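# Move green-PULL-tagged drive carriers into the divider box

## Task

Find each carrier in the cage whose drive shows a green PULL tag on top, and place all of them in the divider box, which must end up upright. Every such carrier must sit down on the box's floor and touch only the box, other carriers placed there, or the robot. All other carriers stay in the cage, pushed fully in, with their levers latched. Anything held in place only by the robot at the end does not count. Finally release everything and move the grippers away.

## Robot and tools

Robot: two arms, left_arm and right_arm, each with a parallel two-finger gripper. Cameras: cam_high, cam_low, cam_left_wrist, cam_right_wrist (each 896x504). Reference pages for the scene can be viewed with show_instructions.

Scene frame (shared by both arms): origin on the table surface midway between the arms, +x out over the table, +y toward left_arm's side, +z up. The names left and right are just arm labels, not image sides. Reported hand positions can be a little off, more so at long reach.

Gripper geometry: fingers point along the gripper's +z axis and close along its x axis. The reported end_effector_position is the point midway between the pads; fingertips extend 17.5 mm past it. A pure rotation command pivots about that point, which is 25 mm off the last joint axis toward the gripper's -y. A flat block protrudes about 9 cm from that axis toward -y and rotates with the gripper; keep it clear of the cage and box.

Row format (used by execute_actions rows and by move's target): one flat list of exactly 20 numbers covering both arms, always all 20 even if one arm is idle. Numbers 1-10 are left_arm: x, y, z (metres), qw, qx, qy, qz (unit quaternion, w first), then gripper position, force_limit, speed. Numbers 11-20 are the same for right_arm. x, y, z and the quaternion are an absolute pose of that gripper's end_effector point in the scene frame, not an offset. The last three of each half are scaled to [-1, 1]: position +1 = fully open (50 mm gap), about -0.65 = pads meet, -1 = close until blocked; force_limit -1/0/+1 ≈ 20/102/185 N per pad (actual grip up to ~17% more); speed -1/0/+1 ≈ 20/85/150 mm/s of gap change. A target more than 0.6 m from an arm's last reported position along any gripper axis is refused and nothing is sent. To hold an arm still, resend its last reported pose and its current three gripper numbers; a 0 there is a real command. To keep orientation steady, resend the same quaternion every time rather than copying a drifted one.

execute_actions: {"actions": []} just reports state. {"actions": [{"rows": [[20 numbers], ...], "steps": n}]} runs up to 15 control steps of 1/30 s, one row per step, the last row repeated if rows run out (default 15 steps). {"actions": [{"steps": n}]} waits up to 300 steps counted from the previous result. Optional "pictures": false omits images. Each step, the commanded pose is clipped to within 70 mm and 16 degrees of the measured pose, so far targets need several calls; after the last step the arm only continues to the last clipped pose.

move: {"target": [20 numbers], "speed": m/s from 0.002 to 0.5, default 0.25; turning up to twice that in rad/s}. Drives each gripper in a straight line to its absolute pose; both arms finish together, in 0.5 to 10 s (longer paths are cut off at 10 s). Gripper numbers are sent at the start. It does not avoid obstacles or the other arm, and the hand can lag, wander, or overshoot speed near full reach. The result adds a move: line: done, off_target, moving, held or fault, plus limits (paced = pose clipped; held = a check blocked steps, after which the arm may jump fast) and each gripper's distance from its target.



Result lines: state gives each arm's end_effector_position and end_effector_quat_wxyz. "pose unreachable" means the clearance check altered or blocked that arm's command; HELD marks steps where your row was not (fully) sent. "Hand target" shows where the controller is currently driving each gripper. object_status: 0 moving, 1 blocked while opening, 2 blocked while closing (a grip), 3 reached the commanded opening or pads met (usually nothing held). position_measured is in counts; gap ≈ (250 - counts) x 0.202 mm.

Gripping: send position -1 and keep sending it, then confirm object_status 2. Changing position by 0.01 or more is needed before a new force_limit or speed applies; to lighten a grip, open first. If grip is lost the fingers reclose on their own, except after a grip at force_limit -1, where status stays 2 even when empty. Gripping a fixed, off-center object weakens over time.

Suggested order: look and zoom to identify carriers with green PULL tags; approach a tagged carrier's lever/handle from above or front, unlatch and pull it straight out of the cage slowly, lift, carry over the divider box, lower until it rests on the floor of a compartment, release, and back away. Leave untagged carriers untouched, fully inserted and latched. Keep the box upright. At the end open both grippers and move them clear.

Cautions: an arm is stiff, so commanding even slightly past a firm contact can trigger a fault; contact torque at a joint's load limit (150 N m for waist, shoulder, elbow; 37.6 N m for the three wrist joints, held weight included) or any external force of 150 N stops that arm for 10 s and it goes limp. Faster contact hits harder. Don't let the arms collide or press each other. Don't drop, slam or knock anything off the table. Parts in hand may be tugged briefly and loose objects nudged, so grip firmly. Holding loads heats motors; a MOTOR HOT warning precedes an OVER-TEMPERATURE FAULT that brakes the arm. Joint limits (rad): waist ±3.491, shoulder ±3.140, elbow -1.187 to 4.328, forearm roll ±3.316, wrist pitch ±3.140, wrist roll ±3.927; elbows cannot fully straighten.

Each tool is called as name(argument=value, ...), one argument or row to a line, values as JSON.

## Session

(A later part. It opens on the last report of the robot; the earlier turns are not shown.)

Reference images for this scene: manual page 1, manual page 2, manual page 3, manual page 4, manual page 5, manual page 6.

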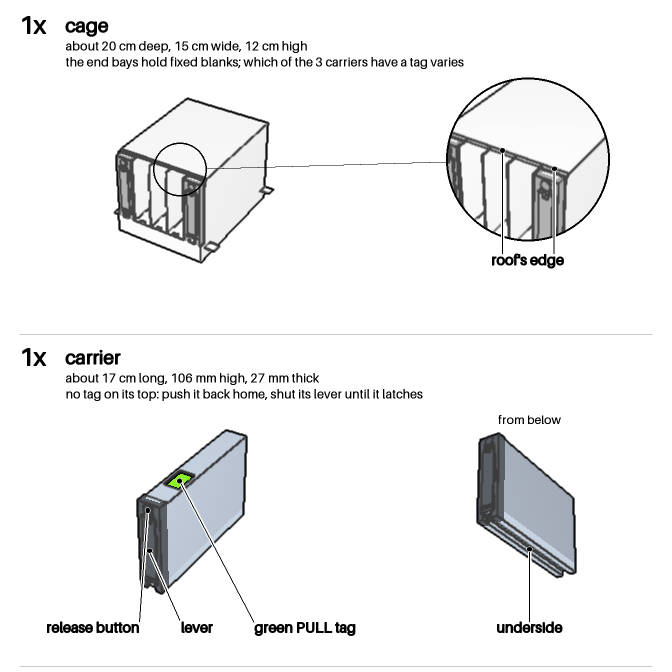

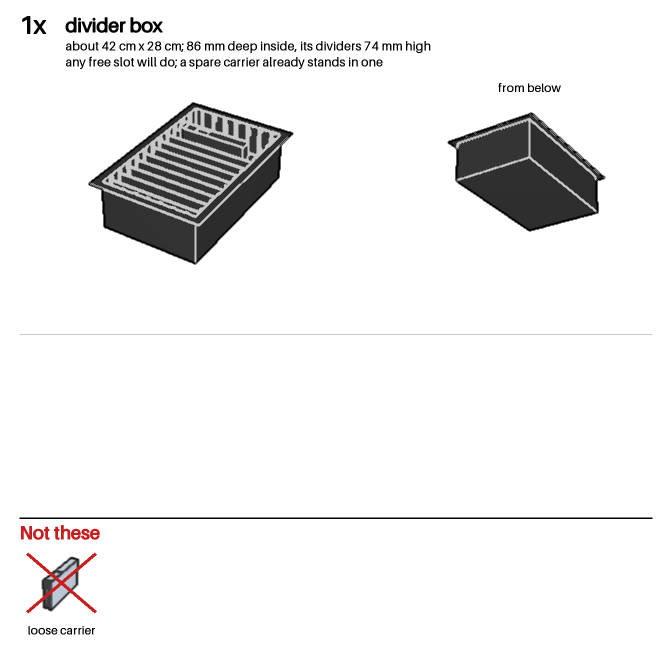

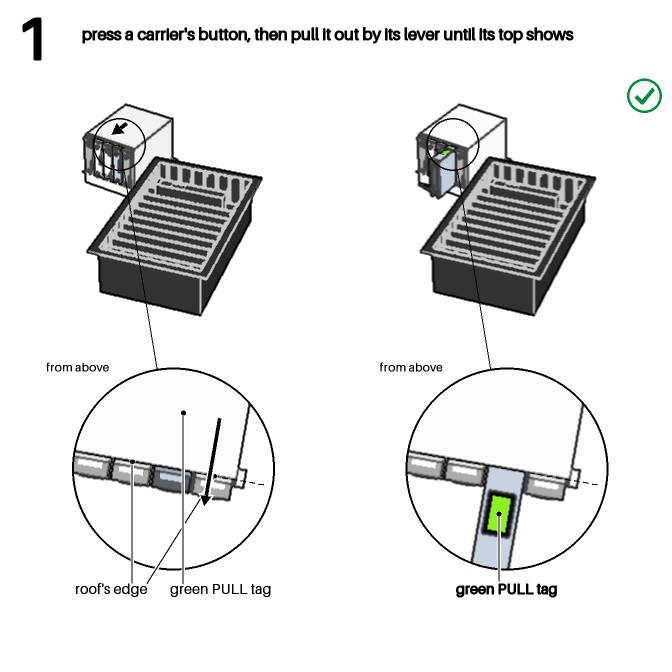

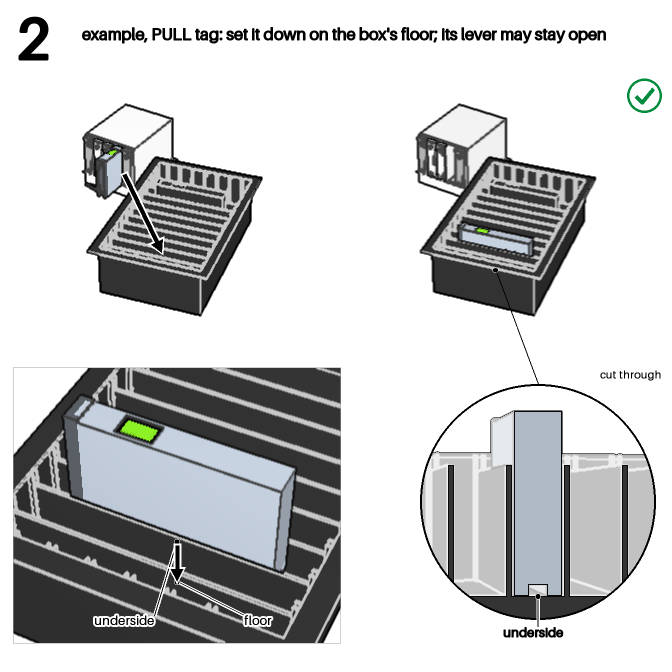

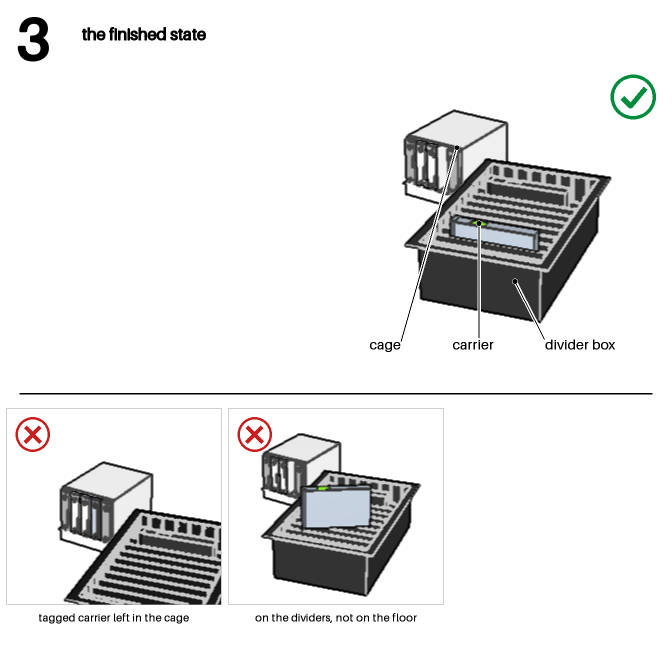

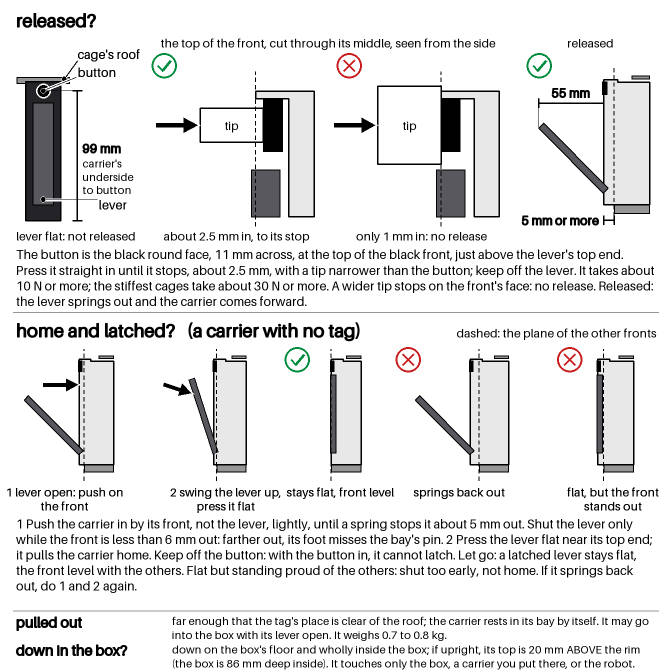

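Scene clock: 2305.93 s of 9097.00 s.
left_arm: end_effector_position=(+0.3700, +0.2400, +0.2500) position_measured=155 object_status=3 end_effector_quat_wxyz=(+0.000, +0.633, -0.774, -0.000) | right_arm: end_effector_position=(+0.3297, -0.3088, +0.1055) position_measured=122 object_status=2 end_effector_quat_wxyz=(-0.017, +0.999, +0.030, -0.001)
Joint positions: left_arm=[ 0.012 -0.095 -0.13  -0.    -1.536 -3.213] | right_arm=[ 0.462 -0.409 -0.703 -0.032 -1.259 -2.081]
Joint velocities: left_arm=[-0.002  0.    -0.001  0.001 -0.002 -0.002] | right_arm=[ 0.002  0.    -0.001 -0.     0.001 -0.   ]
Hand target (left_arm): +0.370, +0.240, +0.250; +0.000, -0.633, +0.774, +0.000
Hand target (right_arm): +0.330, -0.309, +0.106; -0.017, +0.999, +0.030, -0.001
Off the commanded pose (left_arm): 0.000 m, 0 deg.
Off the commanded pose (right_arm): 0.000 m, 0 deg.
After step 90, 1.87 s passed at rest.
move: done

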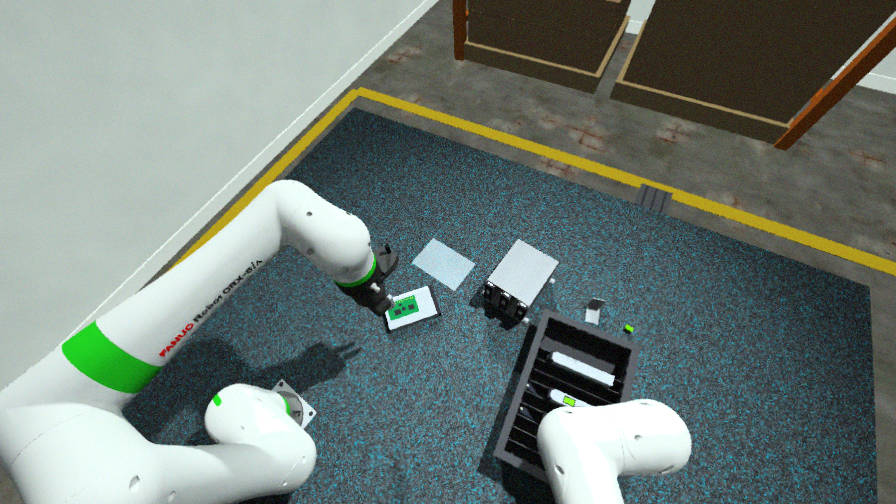

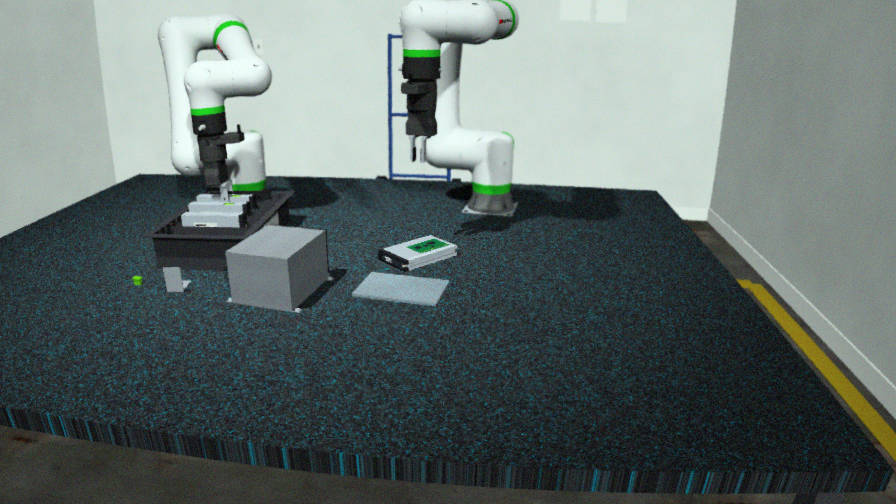

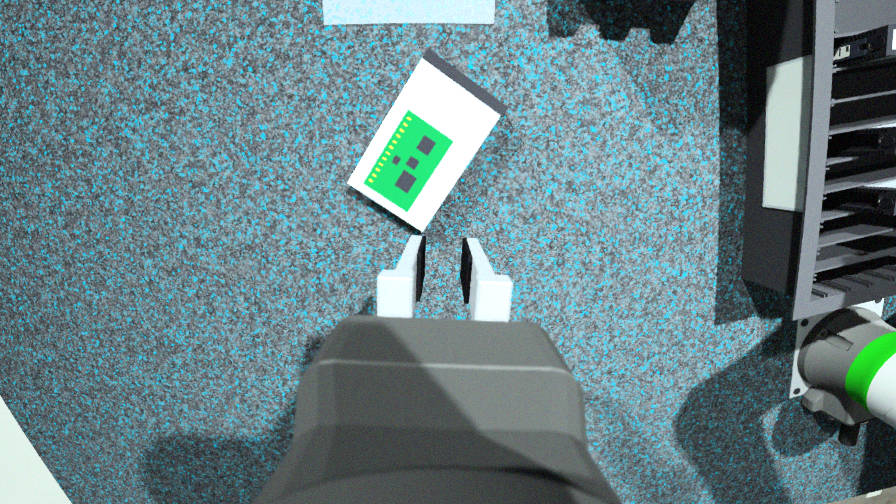

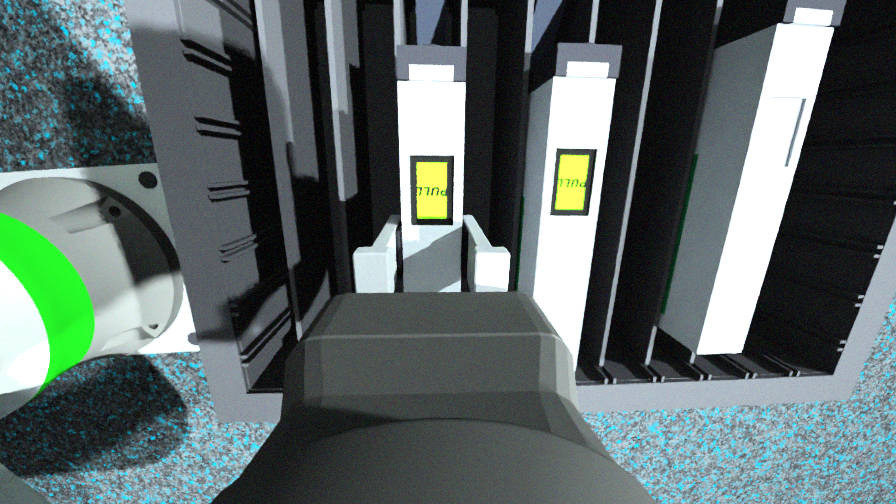

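move(
  target=[0.37,0.24,0.25,0,0.6327,-0.7744,0,-0.02,-0.3,-0.3,0.3297,-0.3088,0.1035,-0.0174,0.9994,0.0297,-0.0005,-1,0.4,-0.3],
  speed=0.004,
)

zoom_image(
  camera="cam_right_wrist",
  region=[380,30,640,240],
)

Scene clock: 2310.73 s of 9097.00 s.
left_arm: end_effector_position=(+0.3700, +0.2400, +0.2500) position_measured=155 object_status=3 end_effector_quat_wxyz=(+0.000, +0.633, -0.774, -0.000) | right_arm: end_effector_position=(+0.3297, -0.3088, +0.1035) position_measured=122 object_status=2 end_effector_quat_wxyz=(-0.017, +0.999, +0.030, -0.001)
Joint positions: left_arm=[ 0.012 -0.095 -0.13  -0.    -1.536 -3.213] | right_arm=[ 0.462 -0.407 -0.707 -0.032 -1.253 -2.081]
Joint velocities: left_arm=[-0.001 -0.     0.     0.002 -0.    -0.001] | right_arm=[-0.001  0.001 -0.    -0.     0.    -0.   ]
Hand target (left_arm): +0.370, +0.240, +0.250; +0.000, -0.633, +0.774, +0.000
Hand target (right_arm): +0.330, -0.309, +0.104; -0.017, +0.999, +0.030, -0.001
Off the commanded pose (left_arm): 0.000 m, 0 deg.
Off the commanded pose (right_arm): 0.000 m, 0 deg.
After step 90, 1.07 s passed at rest.
move: done

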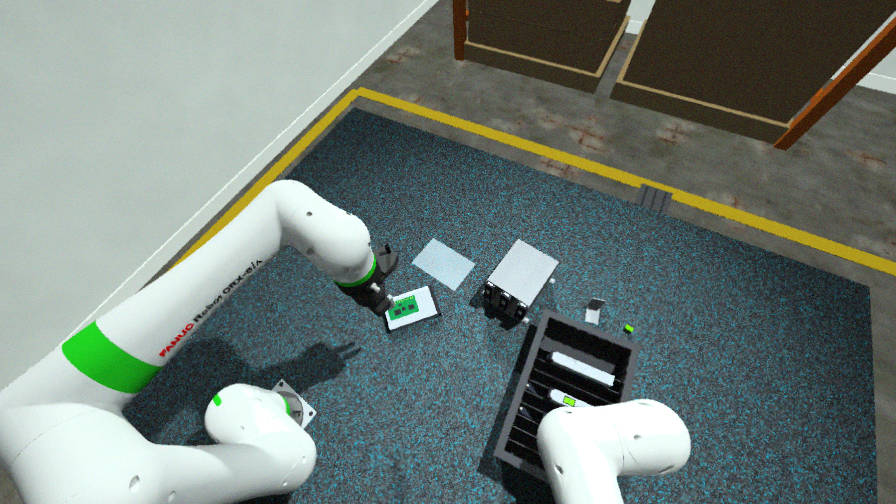

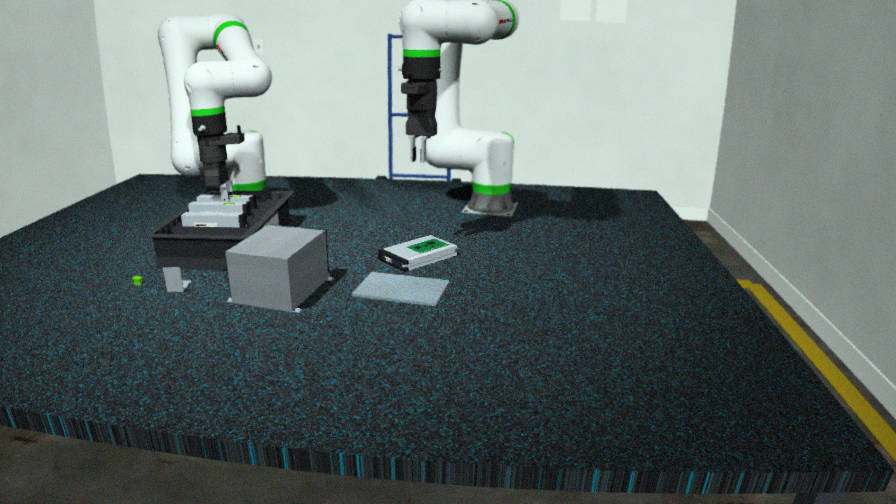

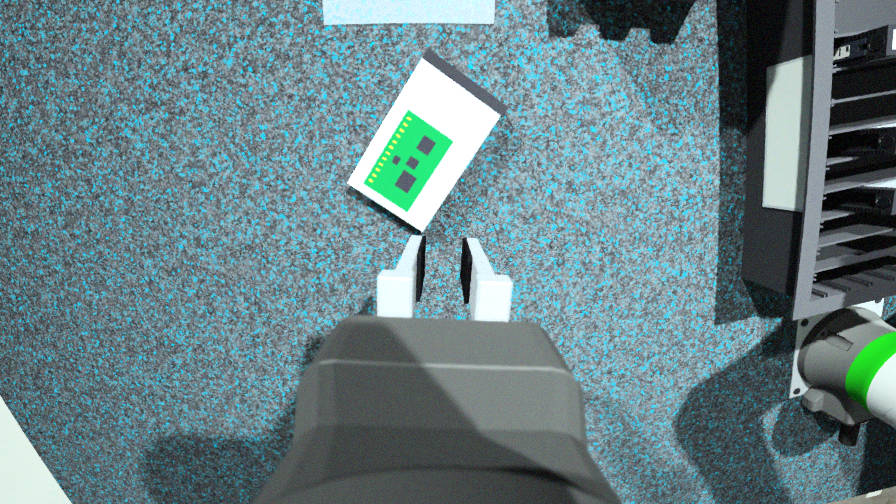

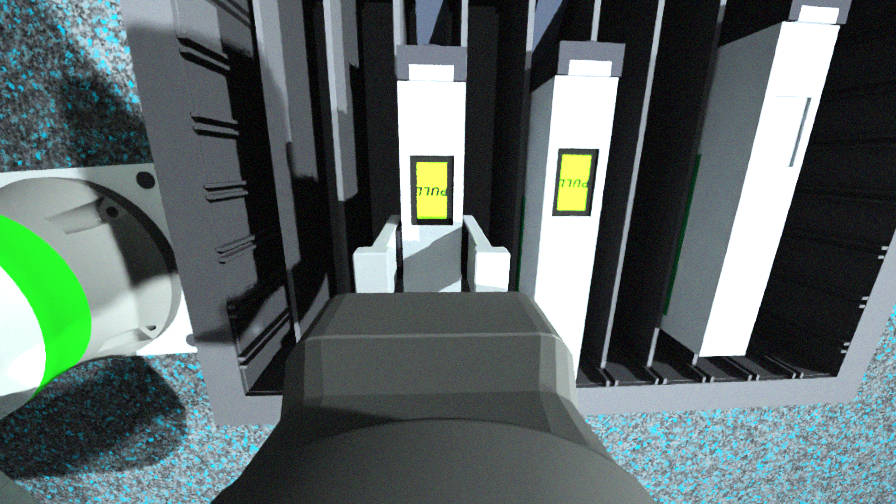

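Region (380, 30, 640, 240) of cam_right_wrist's 896x504 image, scaled by 1.938, with more detail than that image has; it fills the top 407 rows of this view, and the rest is white.

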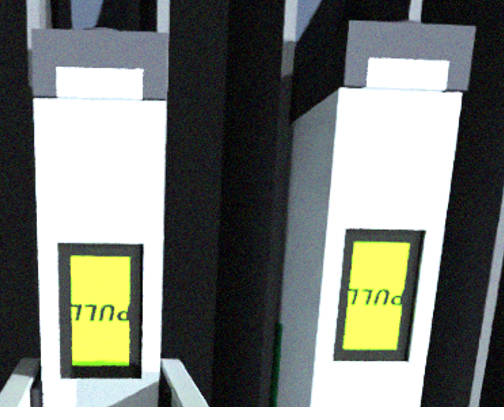

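move(
  target=[0.37,0.24,0.25,0,0.6327,-0.7744,0,-0.02,-0.3,-0.3,0.3297,-0.3088,0.102,-0.0174,0.9994,0.0297,-0.0005,-1,0.4,-0.3],
  speed=0.003,
)

zoom_image(
  camera="cam_right_wrist",
  region=[380,30,640,240],
)

Scene clock: 2314.67 s of 9097.00 s.
left_arm: end_effector_position=(+0.3700, +0.2400, +0.2500) position_measured=155 object_status=3 end_effector_quat_wxyz=(+0.000, +0.633, -0.774, -0.000) | right_arm: end_effector_position=(+0.3297, -0.3088, +0.1020) position_measured=122 object_status=2 end_effector_quat_wxyz=(-0.017, +0.999, +0.030, -0.001)
Joint positions: left_arm=[ 0.012 -0.095 -0.13  -0.    -1.536 -3.213] | right_arm=[ 0.462 -0.405 -0.71  -0.032 -1.249 -2.081]
Joint velocities: left_arm=[ 0.003 -0.    -0.001 -0.001  0.002 -0.001] | right_arm=[-0.     0.    -0.001  0.     0.     0.   ]
Hand target (left_arm): +0.370, +0.240, +0.250; +0.000, -0.633, +0.774, +0.000
Hand target (right_arm): +0.330, -0.309, +0.102; -0.017, +0.999, +0.030, -0.001
Off the commanded pose (left_arm): 0.000 m, 0 deg.
Off the commanded pose (right_arm): 0.000 m, 0 deg.
After step 90, 0.20 s passed at rest.
move: done

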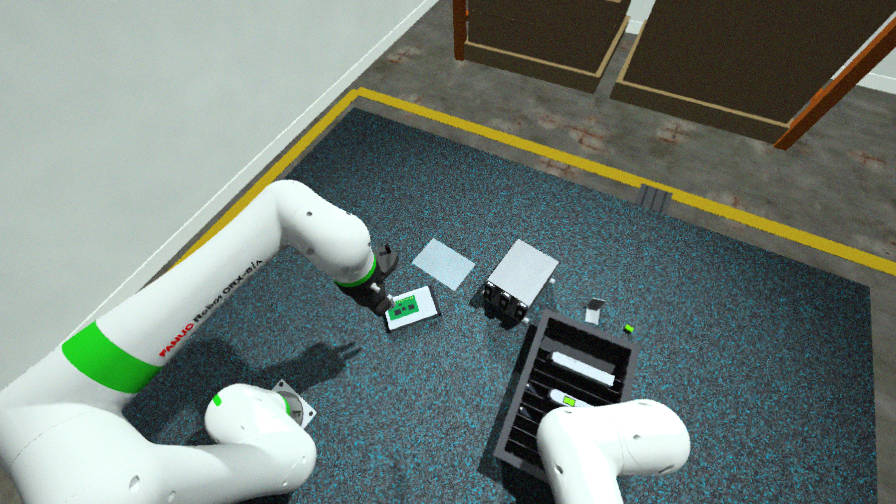

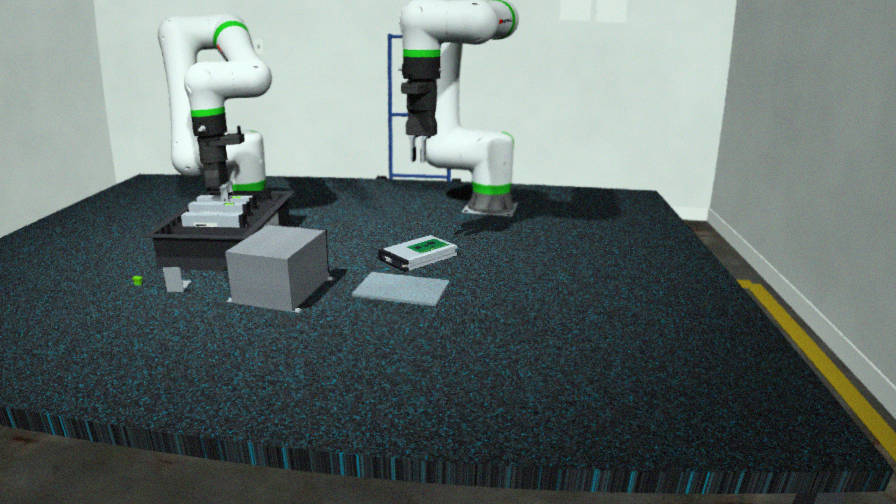

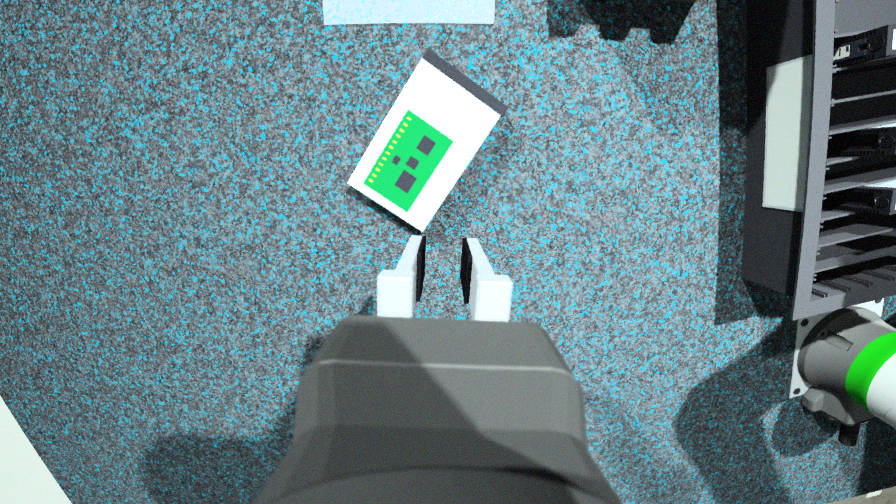

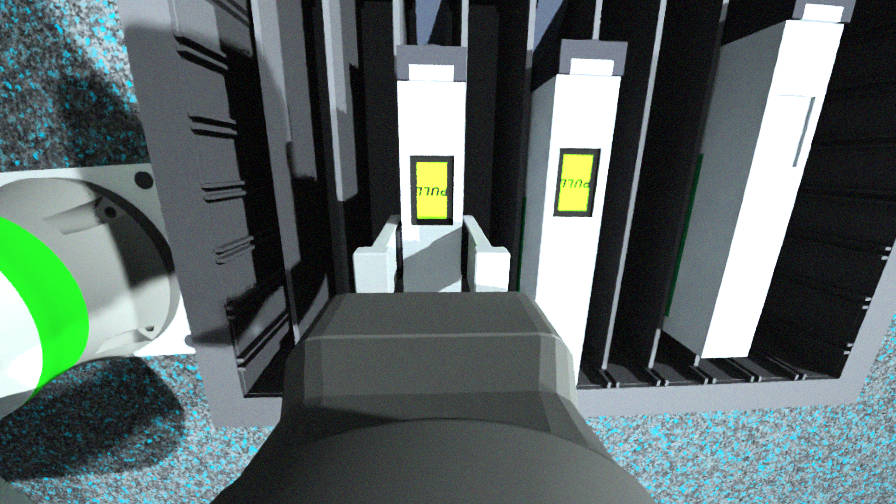

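Region (380, 30, 640, 240) of cam_right_wrist's 896x504 image, scaled by 1.938, with more detail than that image has; it fills the top 407 rows of this view, and the rest is white.

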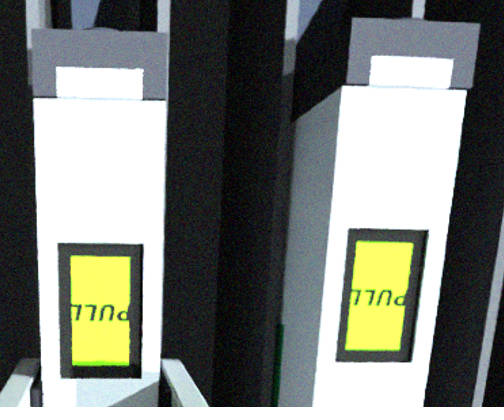

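move(
  target=[0.37,0.24,0.25,0,0.6327,-0.7744,0,-0.02,-0.3,-0.3,0.3297,-0.3088,0.1008,-0.0174,0.9994,0.0297,-0.0005,-1,0.4,-0.3],
  speed=0.0025,
)

zoom_image(
  camera="cam_right_wrist",
  region=[380,30,640,240],
)

Scene clock: 2318.50 s of 9097.00 s.
left_arm: end_effector_position=(+0.3700, +0.2400, +0.2500) position_measured=155 object_status=3 end_effector_quat_wxyz=(+0.000, +0.633, -0.774, -0.000) | right_arm: end_effector_position=(+0.3298, -0.3088, +0.1009) position_measured=122 object_status=2 end_effector_quat_wxyz=(-0.017, +0.999, +0.030, -0.000)
Joint positions: left_arm=[ 0.012 -0.095 -0.13  -0.    -1.536 -3.213] | right_arm=[ 0.462 -0.404 -0.712 -0.032 -1.246 -2.081]
Joint velocities: left_arm=[-0.    -0.    -0.001 -0.002 -0.002 -0.   ] | right_arm=[ 0.001  0.001 -0.001 -0.     0.001 -0.001]
Hand target (left_arm): +0.370, +0.240, +0.250; +0.000, -0.633, +0.774, +0.000
Hand target (right_arm): +0.330, -0.309, +0.101; -0.017, +0.999, +0.030, -0.001
Off the commanded pose (left_arm): 0.000 m, 0 deg.
Off the commanded pose (right_arm): 0.000 m, 0 deg.
After step 90, 0.13 s passed at rest.
move: done

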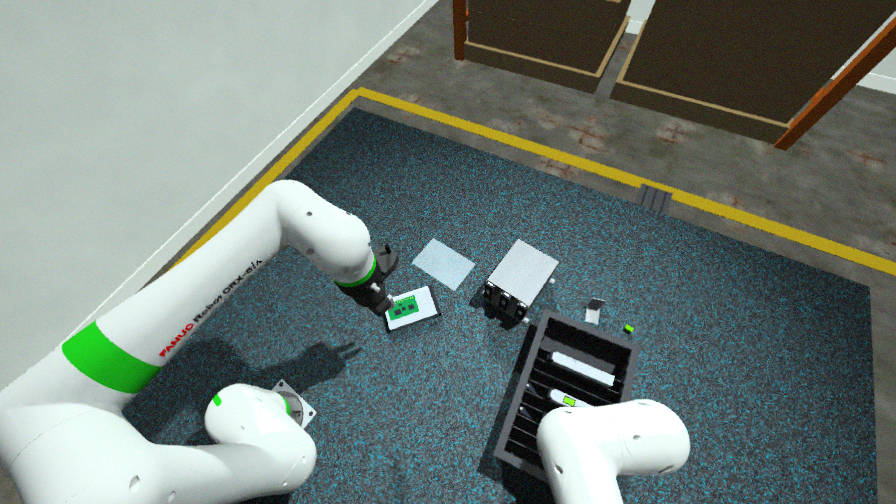

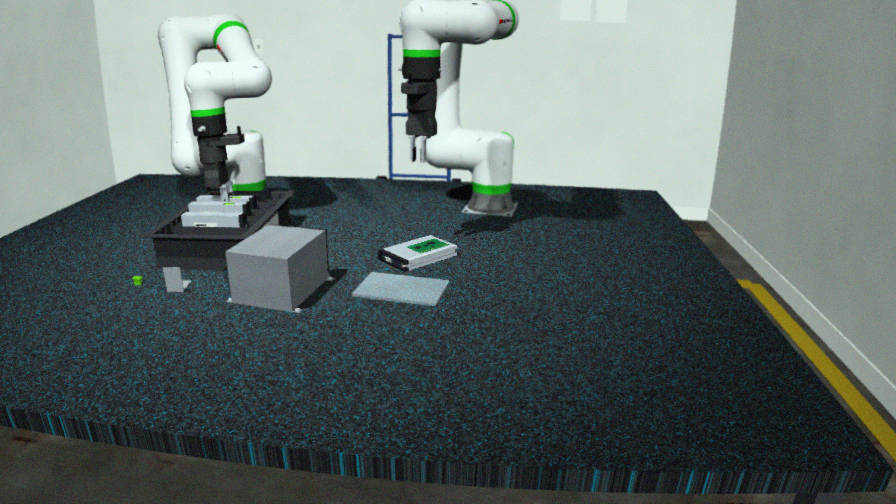

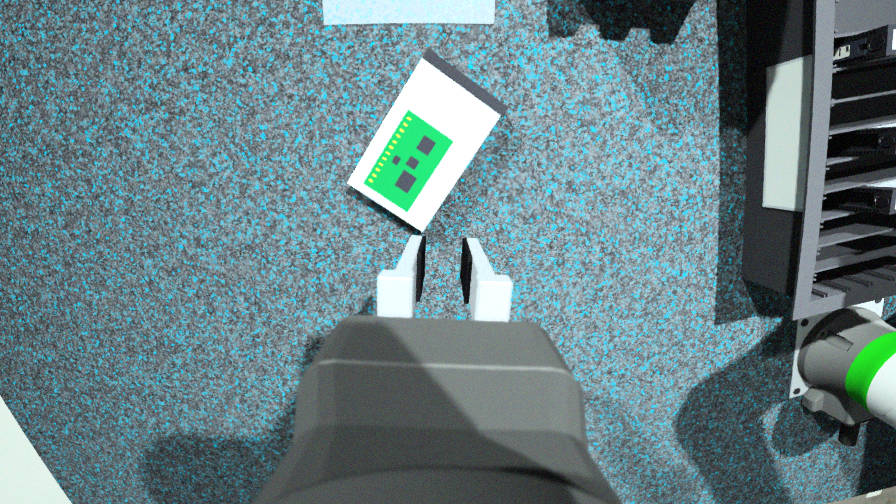

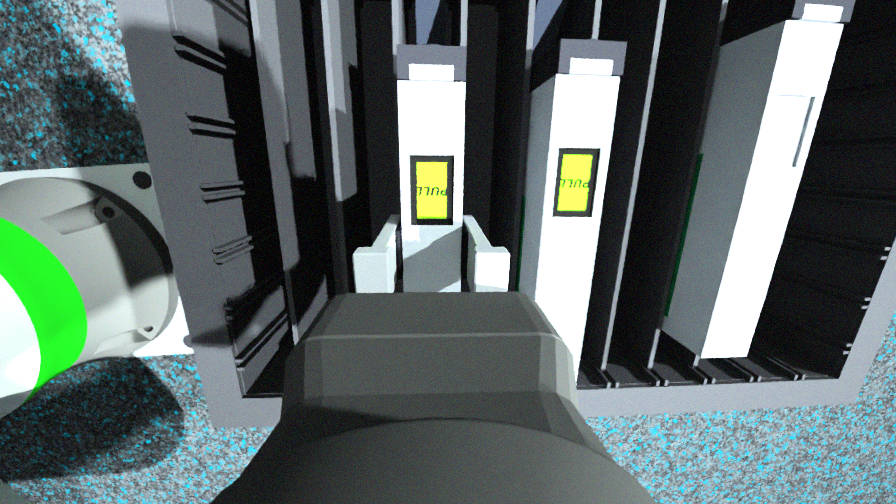

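Region (380, 30, 640, 240) of cam_right_wrist's 896x504 image, scaled by 1.938, with more detail than that image has; it fills the top 407 rows of this view, and the rest is white.

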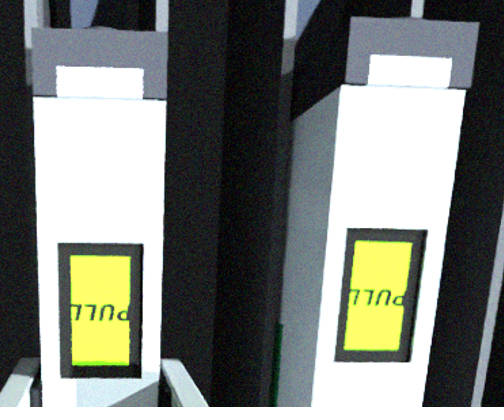

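zoom_image(
  camera="cam_low",
  region=[150,160,310,250],
)

zoom_image(
  camera="cam_left_wrist",
  region=[736,20,896,300],
)

Region (150, 160, 310, 250) of cam_low's 896x504 image, scaled by 3.150, with more detail than that image has; it fills the top 284 rows of this view, and the rest is white.

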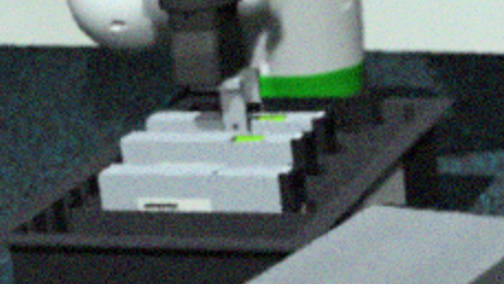

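Region (736, 20, 896, 300) of cam_left_wrist's 896x504 image, scaled by 1.800, with more detail than that image has; it fills the left 288 columns of this view, and the rest is white.

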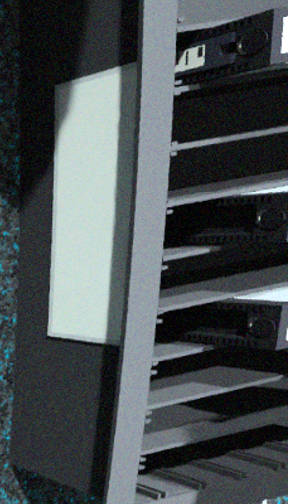

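move(
  target=[0.37,0.24,0.25,0,0.6327,-0.7744,0,-0.02,-0.3,-0.3,0.3297,-0.3088,0.1017,-0.0174,0.9994,0.0297,-0.0005,0.45,-0.2,-0.8],
  speed=0.002,
)

zoom_image(
  camera="cam_right_wrist",
  region=[330,30,640,300],
)

Scene clock: 2330.97 s of 9097.00 s.
left_arm: end_effector_position=(+0.3700, +0.2400, +0.2500) position_measured=155 object_status=3 end_effector_quat_wxyz=(+0.000, +0.633, -0.774, -0.000) | right_arm: end_effector_position=(+0.3297, -0.3088, +0.1017) position_measured=85 object_status=3 end_effector_quat_wxyz=(-0.017, +0.999, +0.030, -0.001)
Joint positions: left_arm=[ 0.012 -0.095 -0.13  -0.    -1.536 -3.213] | right_arm=[ 0.462 -0.405 -0.71  -0.032 -1.248 -2.081]
Joint velocities: left_arm=[-0.     0.     0.    -0.001  0.003 -0.001] | right_arm=[-0.001 -0.     0.    -0.    -0.    -0.001]
Hand target (left_arm): +0.370, +0.240, +0.250; +0.000, -0.633, +0.774, +0.000
Hand target (right_arm): +0.330, -0.309, +0.102; -0.017, +0.999, +0.030, -0.000
Off the commanded pose (left_arm): 0.000 m, 0 deg.
Off the commanded pose (right_arm): 0.000 m, 0 deg.
After step 90, 8.77 s passed at rest.
move: done

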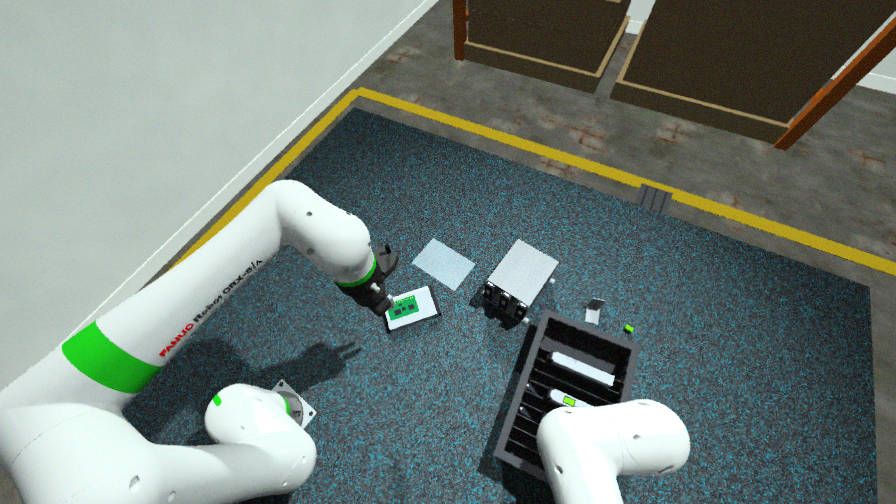

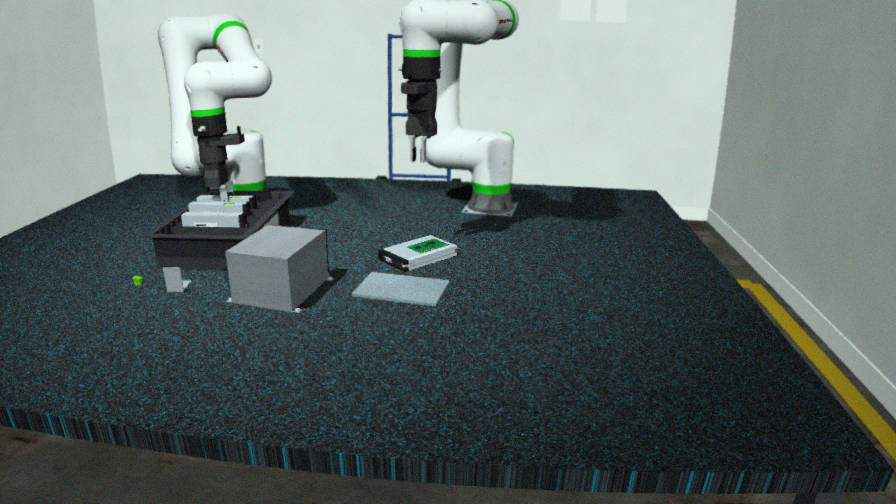

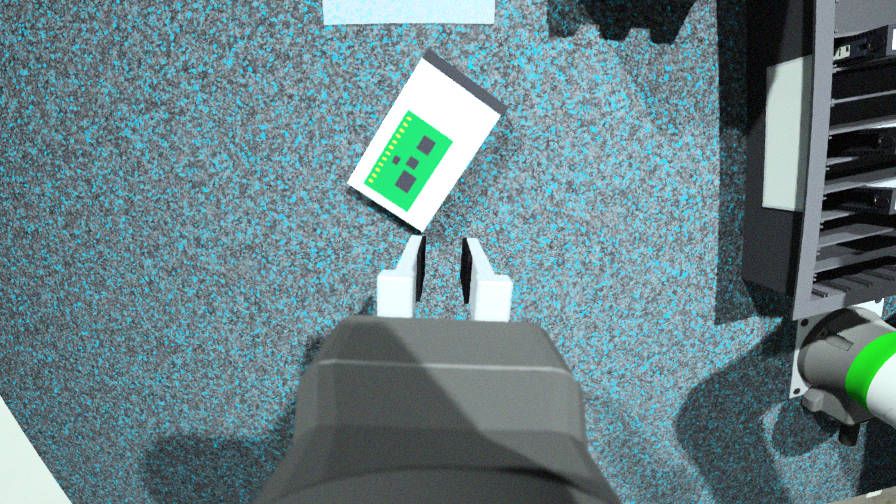

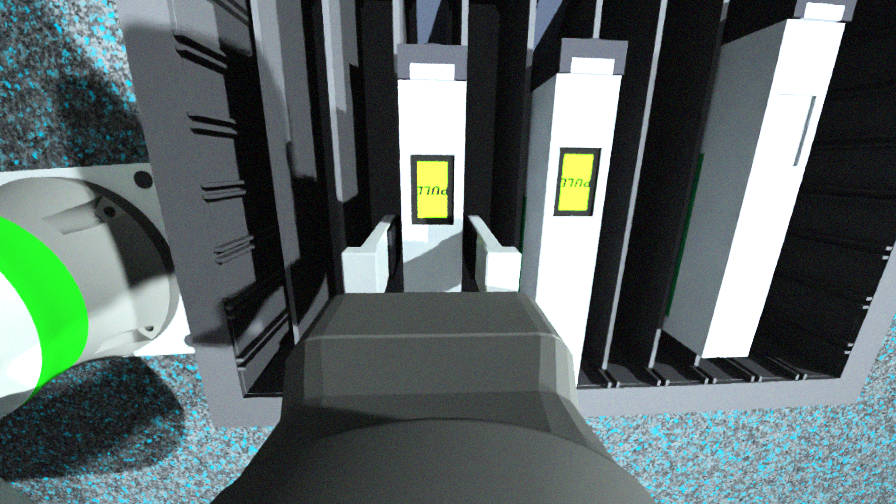

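Region (330, 30, 640, 300) of cam_right_wrist's 896x504 image, scaled by 1.626, with more detail than that image has; it fills the top 439 rows of this view, and the rest is white.

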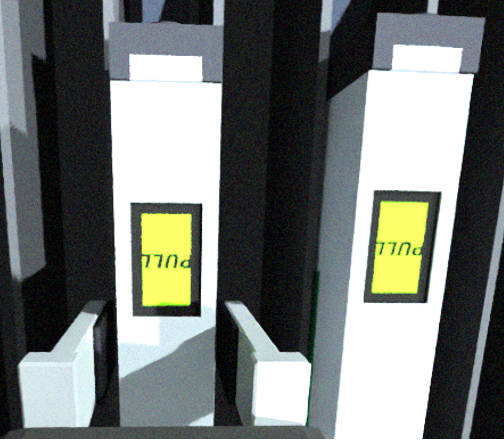

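move(
  target=[0.37,0.24,0.25,0,0.6327,-0.7744,0,-0.02,-0.3,-0.3,0.3297,-0.3088,0.15,-0.0174,0.9994,0.0297,-0.0005,0.45,-0.2,-0.8],
  speed=0.04,
)

Scene clock: 2335.53 s of 9097.00 s.
left_arm: end_effector_position=(+0.3700, +0.2400, +0.2500) position_measured=155 object_status=3 end_effector_quat_wxyz=(+0.000, +0.633, -0.774, -0.000) | right_arm: end_effector_position=(+0.3297, -0.3088, +0.1499) position_measured=85 object_status=3 end_effector_quat_wxyz=(-0.017, +0.999, +0.030, -0.000)
Joint positions: left_arm=[ 0.012 -0.095 -0.13  -0.    -1.536 -3.213] | right_arm=[ 0.462 -0.442 -0.617 -0.031 -1.379 -2.085]
Joint velocities: left_arm=[-0.001 -0.     0.    -0.    -0.001 -0.002] | right_arm=[-0.001 -0.     0.003 -0.    -0.003 -0.   ]
Hand target (left_arm): +0.370, +0.240, +0.250; +0.000, -0.633, +0.774, +0.000
Hand target (right_arm): +0.330, -0.309, +0.150; -0.017, +0.999, +0.030, -0.000
Off the commanded pose (left_arm): 0.000 m, 0 deg.
Off the commanded pose (right_arm): 0.000 m, 0 deg.
After step 90, 0.07 s passed at rest.
move: done

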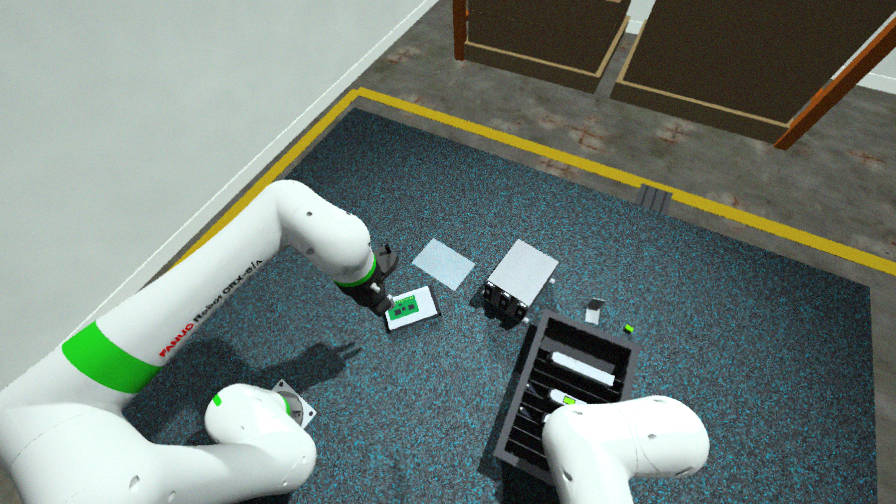

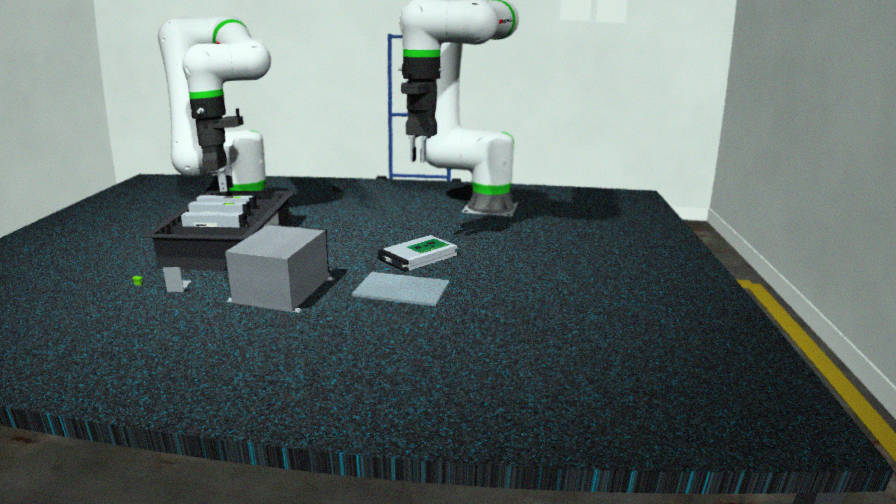

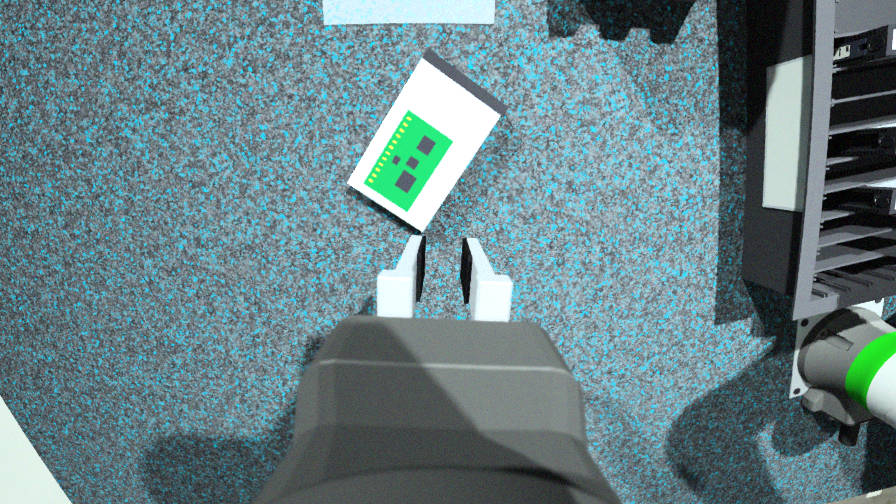

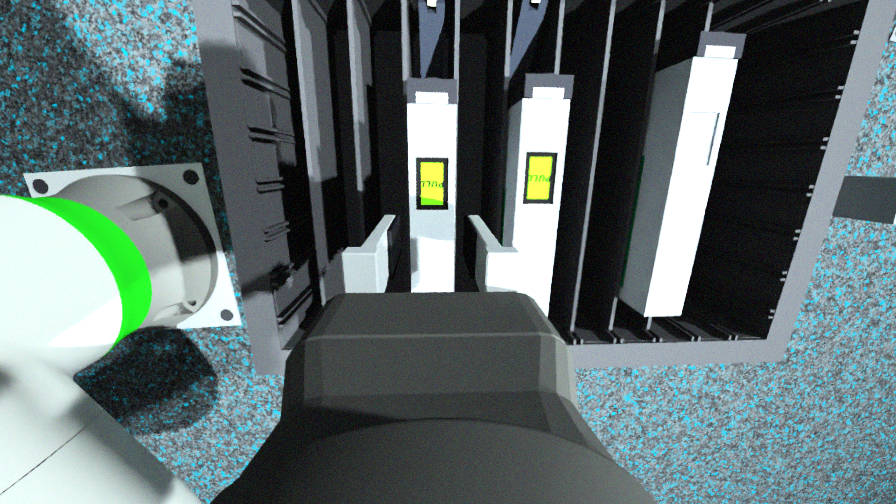

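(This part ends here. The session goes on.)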